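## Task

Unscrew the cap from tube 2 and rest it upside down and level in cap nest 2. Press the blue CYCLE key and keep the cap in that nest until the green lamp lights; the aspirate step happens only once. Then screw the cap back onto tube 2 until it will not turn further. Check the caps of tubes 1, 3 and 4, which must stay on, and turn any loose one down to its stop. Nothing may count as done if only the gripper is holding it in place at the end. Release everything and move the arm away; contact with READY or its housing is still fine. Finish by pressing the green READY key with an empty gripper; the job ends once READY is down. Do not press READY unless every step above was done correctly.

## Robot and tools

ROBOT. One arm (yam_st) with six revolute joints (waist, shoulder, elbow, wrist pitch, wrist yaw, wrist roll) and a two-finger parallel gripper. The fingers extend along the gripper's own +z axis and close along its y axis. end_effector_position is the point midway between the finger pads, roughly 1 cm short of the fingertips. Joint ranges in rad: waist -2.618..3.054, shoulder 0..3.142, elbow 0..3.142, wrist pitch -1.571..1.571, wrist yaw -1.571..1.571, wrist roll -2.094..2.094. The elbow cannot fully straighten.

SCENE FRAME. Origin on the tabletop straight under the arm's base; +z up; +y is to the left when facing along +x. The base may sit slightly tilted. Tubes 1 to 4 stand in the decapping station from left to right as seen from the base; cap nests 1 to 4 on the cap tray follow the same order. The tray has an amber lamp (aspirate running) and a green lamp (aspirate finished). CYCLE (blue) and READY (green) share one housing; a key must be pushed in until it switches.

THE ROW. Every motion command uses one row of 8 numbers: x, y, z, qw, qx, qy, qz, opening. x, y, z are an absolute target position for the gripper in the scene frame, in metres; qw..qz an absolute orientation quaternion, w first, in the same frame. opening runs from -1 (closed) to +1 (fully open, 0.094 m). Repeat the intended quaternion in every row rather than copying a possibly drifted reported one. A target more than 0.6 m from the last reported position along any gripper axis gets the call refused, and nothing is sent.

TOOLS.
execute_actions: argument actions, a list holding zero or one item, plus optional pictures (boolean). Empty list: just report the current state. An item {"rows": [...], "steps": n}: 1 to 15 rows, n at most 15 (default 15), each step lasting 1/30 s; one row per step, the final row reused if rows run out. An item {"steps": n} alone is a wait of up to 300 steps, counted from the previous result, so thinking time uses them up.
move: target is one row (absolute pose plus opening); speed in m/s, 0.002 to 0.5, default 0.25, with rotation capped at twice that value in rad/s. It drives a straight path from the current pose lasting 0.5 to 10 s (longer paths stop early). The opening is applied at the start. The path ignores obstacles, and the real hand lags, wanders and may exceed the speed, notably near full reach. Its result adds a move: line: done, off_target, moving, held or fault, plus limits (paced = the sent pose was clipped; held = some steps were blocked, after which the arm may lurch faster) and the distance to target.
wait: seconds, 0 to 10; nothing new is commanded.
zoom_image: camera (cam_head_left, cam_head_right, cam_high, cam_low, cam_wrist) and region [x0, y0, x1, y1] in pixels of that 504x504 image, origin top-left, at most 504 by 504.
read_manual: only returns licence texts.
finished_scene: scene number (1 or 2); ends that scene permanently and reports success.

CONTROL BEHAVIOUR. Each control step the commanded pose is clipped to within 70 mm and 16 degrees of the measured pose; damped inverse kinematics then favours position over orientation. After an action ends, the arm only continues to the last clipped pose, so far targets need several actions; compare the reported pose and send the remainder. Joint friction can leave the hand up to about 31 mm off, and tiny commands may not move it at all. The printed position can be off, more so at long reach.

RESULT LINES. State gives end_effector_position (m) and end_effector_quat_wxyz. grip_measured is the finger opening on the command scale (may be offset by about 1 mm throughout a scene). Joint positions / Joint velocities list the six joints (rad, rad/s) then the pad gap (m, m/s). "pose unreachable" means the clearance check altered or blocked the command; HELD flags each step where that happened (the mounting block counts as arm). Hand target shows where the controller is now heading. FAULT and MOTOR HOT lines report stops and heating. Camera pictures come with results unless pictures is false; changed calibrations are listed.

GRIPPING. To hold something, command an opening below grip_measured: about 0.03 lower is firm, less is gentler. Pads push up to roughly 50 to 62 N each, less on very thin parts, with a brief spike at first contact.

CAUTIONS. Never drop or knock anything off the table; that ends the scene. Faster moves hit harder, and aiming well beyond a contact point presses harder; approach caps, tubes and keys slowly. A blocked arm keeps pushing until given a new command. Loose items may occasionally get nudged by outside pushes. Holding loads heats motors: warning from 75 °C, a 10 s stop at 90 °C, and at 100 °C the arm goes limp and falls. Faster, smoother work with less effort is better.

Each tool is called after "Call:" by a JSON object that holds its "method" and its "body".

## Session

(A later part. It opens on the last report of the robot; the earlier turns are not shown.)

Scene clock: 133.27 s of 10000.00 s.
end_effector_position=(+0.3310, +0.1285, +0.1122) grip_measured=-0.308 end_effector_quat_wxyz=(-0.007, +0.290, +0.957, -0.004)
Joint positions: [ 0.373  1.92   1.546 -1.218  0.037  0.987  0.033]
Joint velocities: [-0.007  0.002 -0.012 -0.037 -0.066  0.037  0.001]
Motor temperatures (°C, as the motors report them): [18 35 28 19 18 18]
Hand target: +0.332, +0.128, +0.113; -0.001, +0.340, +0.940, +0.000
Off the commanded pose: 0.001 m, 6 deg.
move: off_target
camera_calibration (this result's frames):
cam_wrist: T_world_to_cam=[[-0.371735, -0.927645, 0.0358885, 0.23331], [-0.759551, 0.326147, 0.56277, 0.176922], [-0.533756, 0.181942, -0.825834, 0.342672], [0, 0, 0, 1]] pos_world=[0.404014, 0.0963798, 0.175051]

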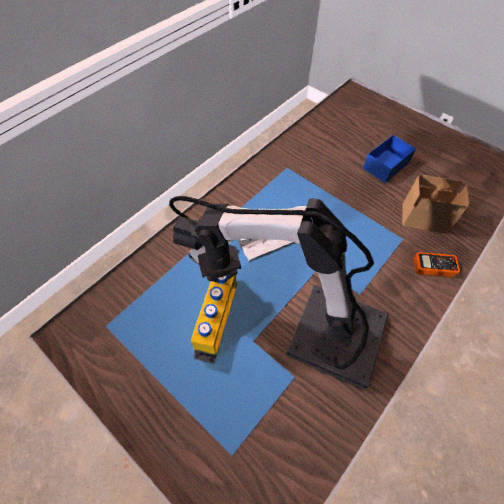

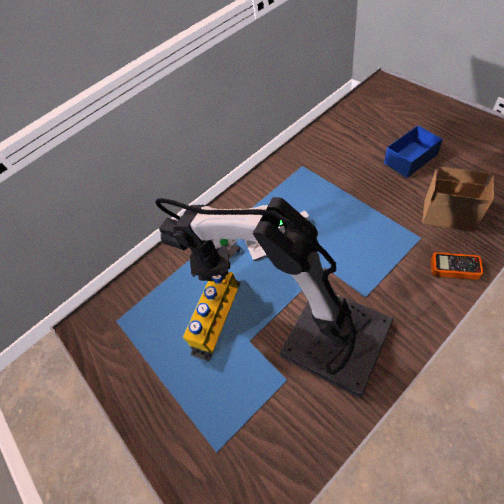

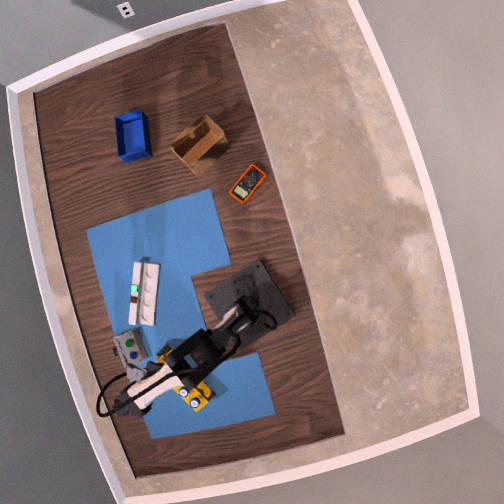

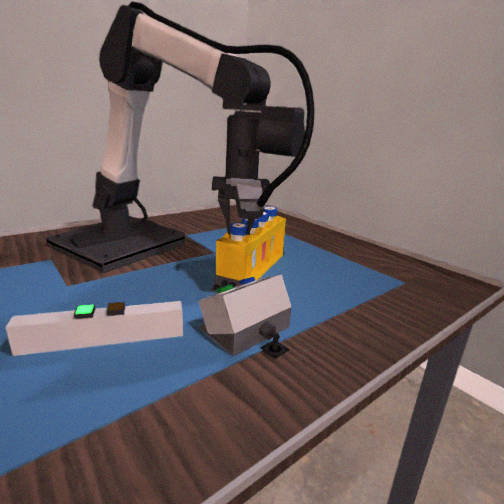

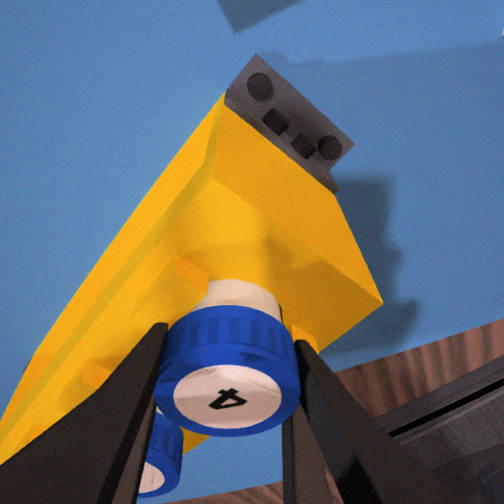

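Call:
{"method": "execute_actions", "body": {"actions": [{"rows":[[0.331,0.1285,0.113,0,0.29,0.957,0,-0.05]],"steps":7}], "pictures": false}}

Call:
{"method": "move", "body": {"target": [0.331,0.1285,0.165,0,0.29,0.957,0,-0.05], "speed": 0.15}}

Call:
{"method": "move", "body": {"target": [0.408,0.015,0.15,0.2586,-0.0421,0.965,0.0113,-1]}}

Call:
{"method": "move", "body": {"target": [0.436,0.026,0.088,0.2586,-0.0421,0.965,0.0113,-1], "speed": 0.1}}

Scene clock: 136.50 s of 10000.00 s.
end_effector_position=(+0.3315, +0.1287, +0.1122) grip_measured=-0.052 end_effector_quat_wxyz=(-0.006, +0.290, +0.957, -0.003)
Joint positions: [ 0.373  1.92   1.546 -1.215  0.037  0.986  0.045]
Joint velocities: [ 0.012  0.017  0.007 -0.066  0.051 -0.022 -0.001]
Motor temperatures (°C, as the motors report them): [18 35 28 19 18 18]
Hand target: +0.331, +0.129, +0.113; -0.000, +0.290, +0.957, -0.000
Off the commanded pose: 0.001 m, 1 deg.
Steps of this call (steps 1 to 90: nothing new was sent; steps 91 to 97: all 7 steps of this action). Readings (end_effector_position):
91: (+0.3311, +0.1285, +0.1122)
92: (+0.3314, +0.1286, +0.1122)
94: (+0.3314, +0.1287, +0.1122)
97: the state above

Scene clock: 137.73 s of 10000.00 s.
end_effector_position=(+0.3321, +0.1271, +0.1545) grip_measured=-0.052 end_effector_quat_wxyz=(-0.009, +0.289, +0.957, -0.006)
Joint positions: [ 0.373  1.92   1.715 -1.392  0.037  0.986  0.045]
Joint velocities: [ 0.007 -0.007 -0.002 -0.007  0.095  0.022  0.   ]
Motor temperatures (°C, as the motors report them): [18 35 28 19 18 18]
Hand target: +0.332, +0.129, +0.165; -0.000, +0.290, +0.957, +0.000
Off the commanded pose: 0.011 m, 1 deg.
move: off_target
camera_calibration (this result's frames):
cam_wrist: T_world_to_cam=[[-0.369906, -0.928213, 0.0398741, 0.229772], [-0.757145, 0.32605, 0.56606, 0.1531], [-0.538425, 0.179198, -0.823399, 0.380003], [0, 0, 0, 1]] pos_world=[0.405516, 0.0952639, 0.217069]

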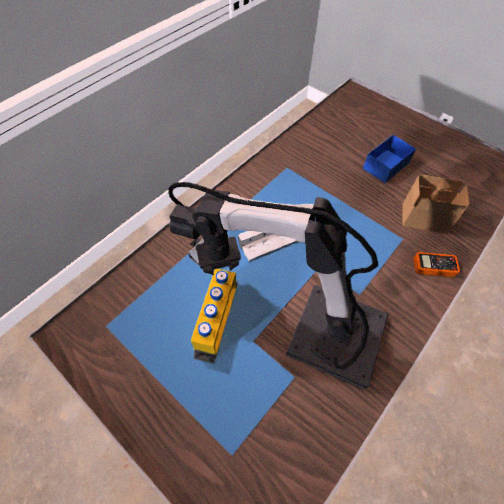

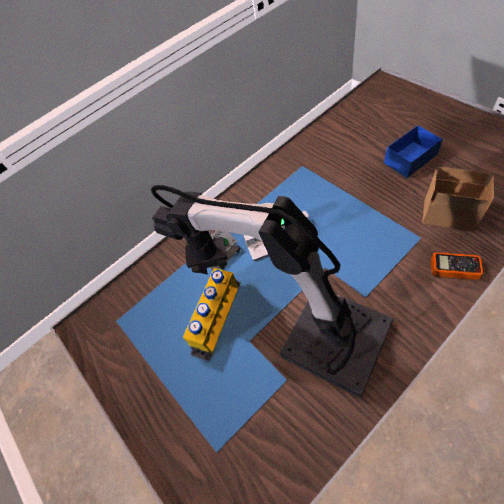

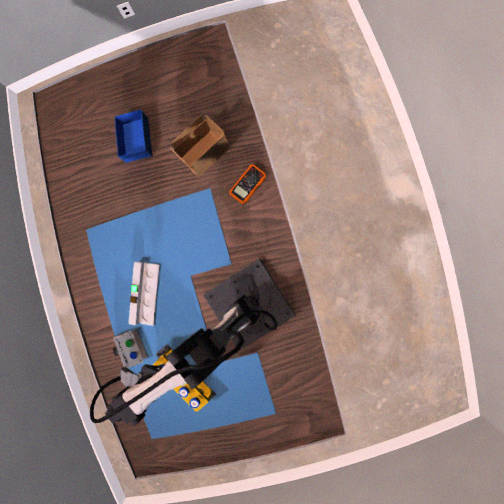

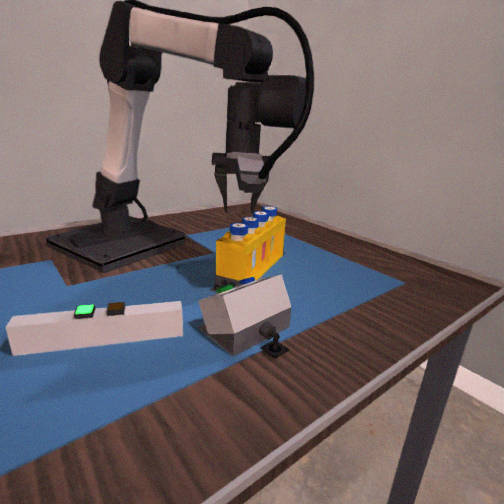

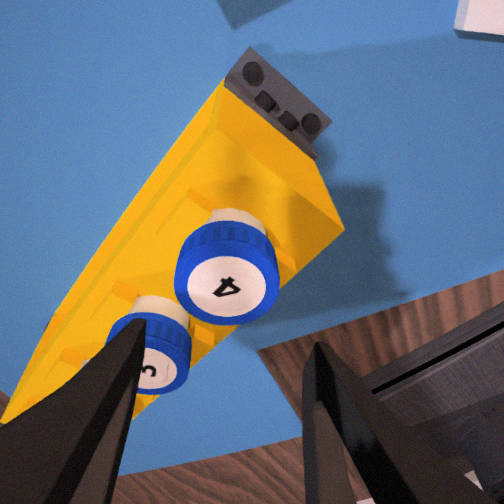

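Scene clock: 140.13 s of 10000.00 s.
end_effector_position=(+0.4085, +0.0166, +0.1446) grip_measured=-0.990 end_effector_quat_wxyz=(+0.246, -0.040, +0.968, +0.012)
Joint positions: [ 0.037  1.645  1.239 -0.658  0.021 -0.037  0.   ]
Joint velocities: [-0.022  0.007 -0.017  0.022 -0.007 -0.066  0.   ]
Motor temperatures (°C, as the motors report them): [18 36 28 19 18 18]
Hand target: +0.409, +0.015, +0.150; +0.259, -0.043, +0.965, +0.014
Off the commanded pose: 0.006 m, 2 deg.
move: done
camera_calibration (this result's frames):
cam_wrist: T_world_to_cam=[[0.248831, -0.961204, 0.11904, -0.107747], [-0.966592, -0.238642, 0.0935371, 0.415805], [-0.0615001, -0.138339, -0.988474, 0.267104], [0, 0, 0, 1]] pos_world=[0.445152, 0.0326124, 0.237958]

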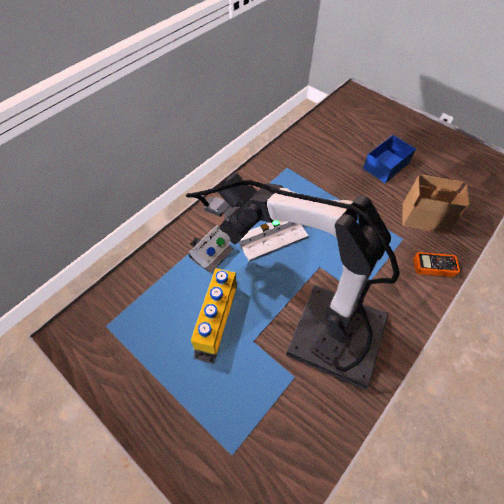

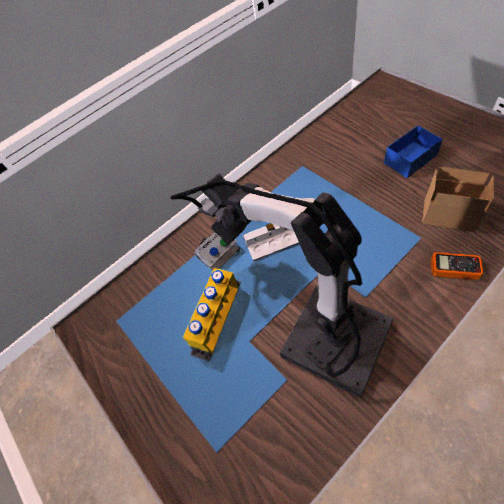

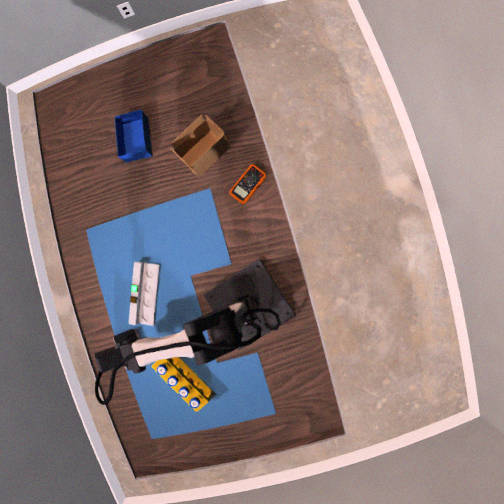

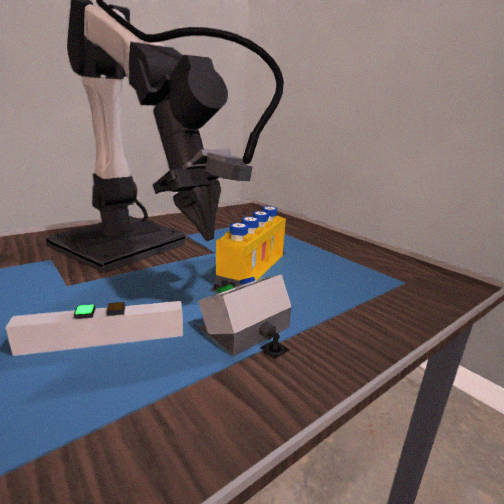

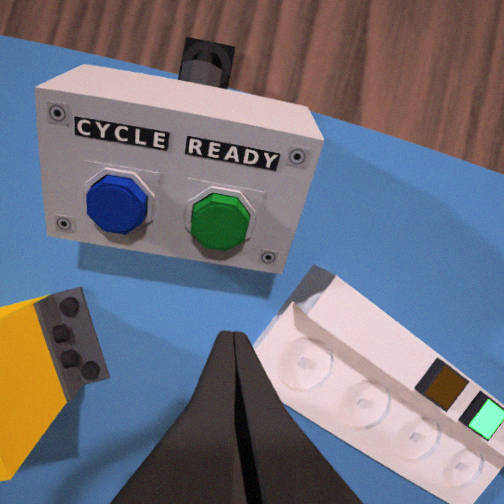

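Scene clock: 141.37 s of 10000.00 s.
end_effector_position=(+0.4344, +0.0238, +0.0930) grip_measured=-0.990 end_effector_quat_wxyz=(+0.259, -0.043, +0.965, +0.013)
Joint positions: [ 0.045  1.779  1.168 -0.427  0.022 -0.037  0.   ]
Joint velocities: [-0.017 -0.012  0.002  0.022 -0.066  0.007 -0.   ]
Motor temperatures (°C, as the motors report them): [18 35 28 19 18 18]
Hand target: +0.435, +0.026, +0.088; +0.258, -0.042, +0.965, +0.011
Off the commanded pose: 0.006 m, 0 deg.
move: done
camera_calibration (this result's frames):
cam_wrist: T_world_to_cam=[[0.252351, -0.959588, 0.124535, -0.103273], [-0.967017, -0.245491, 0.0679155, 0.450158], [-0.0345987, -0.137566, -0.989888, 0.20711], [0, 0, 0, 1]] pos_world=[0.468537, 0.0399011, 0.187304]

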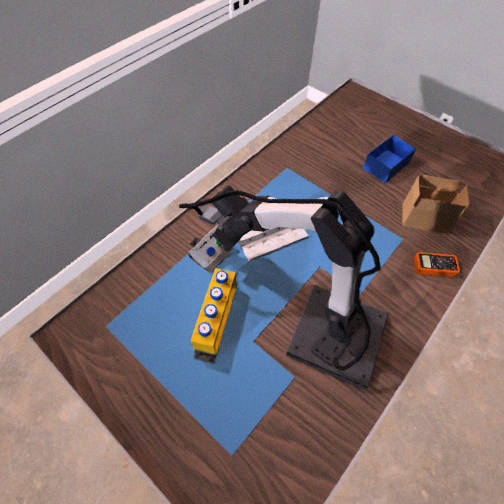

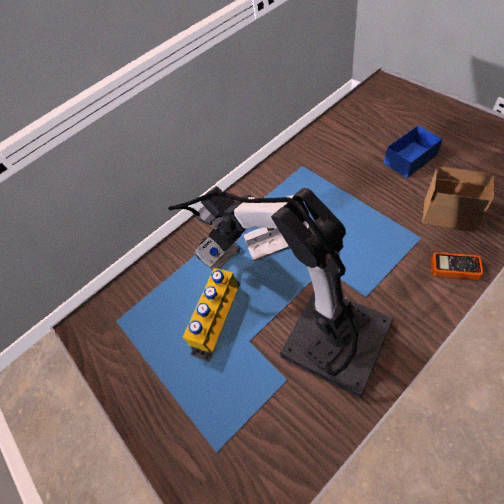

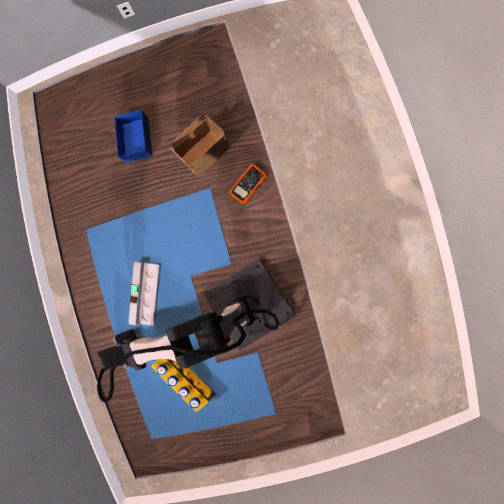

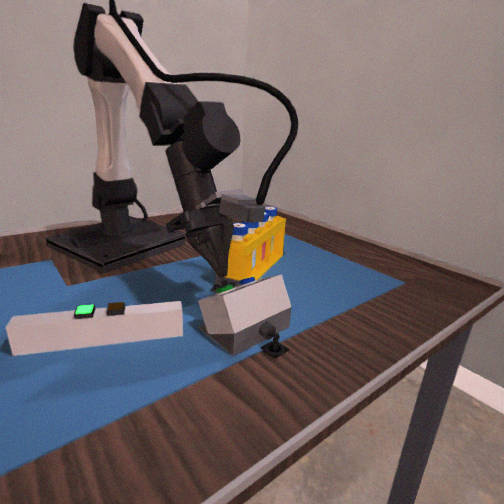

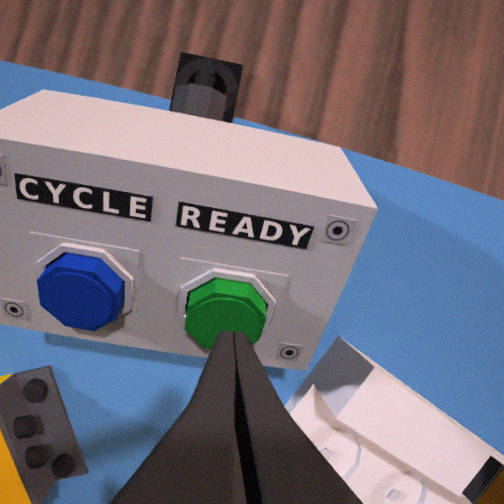

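Call:
{"method": "move", "body": {"target": [0.447,0.027,0.057,0.2586,-0.0421,0.965,0.0113,-1], "speed": 0.025}}

Scene clock: 143.20 s of 10000.00 s.
end_effector_position=(+0.4453, +0.0251, +0.0774) grip_measured=-0.990 end_effector_quat_wxyz=(+0.266, -0.043, +0.963, +0.012)
Joint positions: [ 0.045  1.832  1.16  -0.349  0.023 -0.037  0.   ]
Joint velocities: [ 0.002  0.012  0.002  0.037 -0.007 -0.022 -0.   ]
Motor temperatures (°C, as the motors report them): [18 35 28 20 18 18]
move: unfinished (the scene ended)
camera_calibration (this result's frames):
cam_wrist: T_world_to_cam=[[0.249542, -0.959894, 0.127797, -0.101806], [-0.96818, -0.244739, 0.0522556, 0.463716], [-0.0188828, -0.136771, -0.990423, 0.185249], [0, 0, 0, 1]] pos_world=[0.477863, 0.0411034, 0.172254]
The task's run has ended: the event that ends the task has happened.

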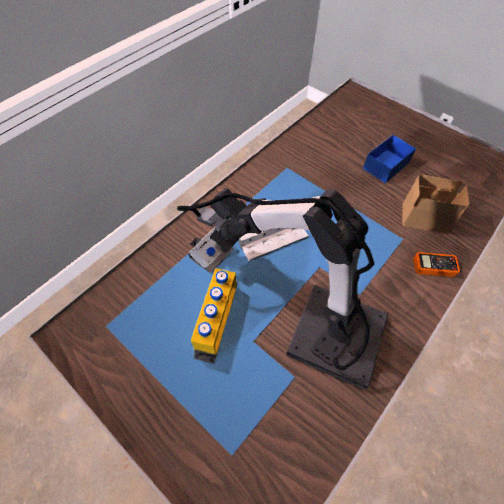

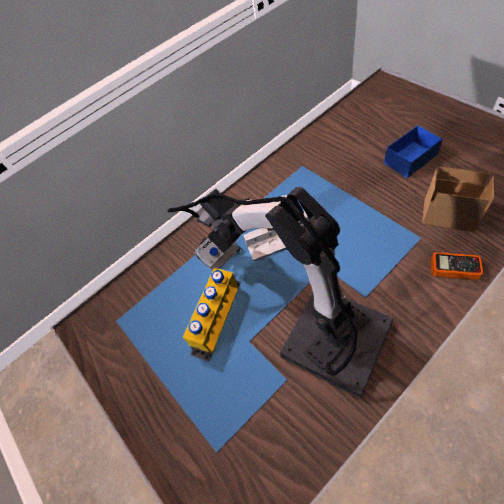

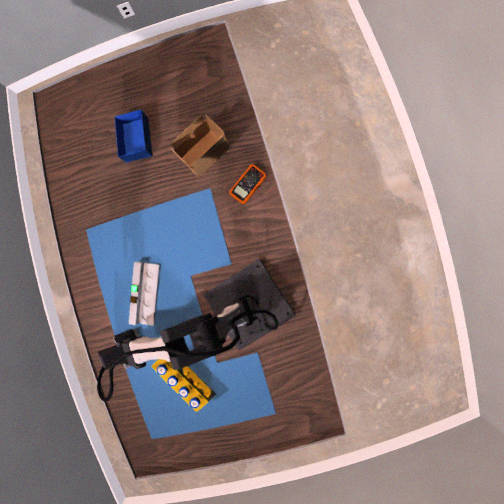

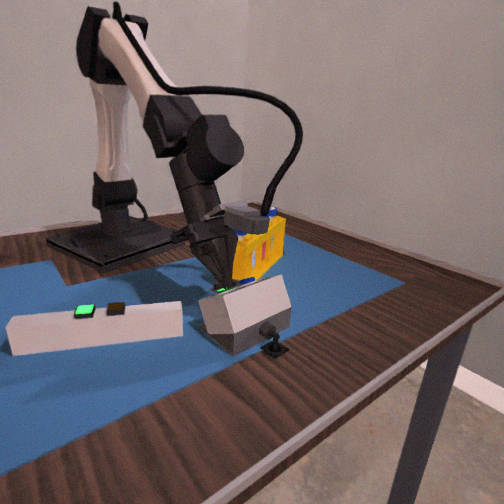

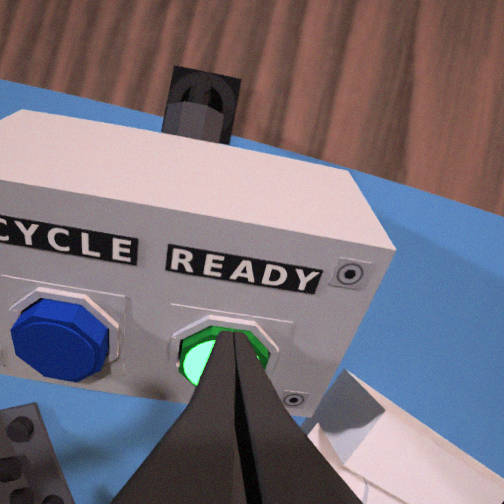

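Call:
{"method": "finished_scene", "body": {"scene": 2}}

The scene is finished: the task was done.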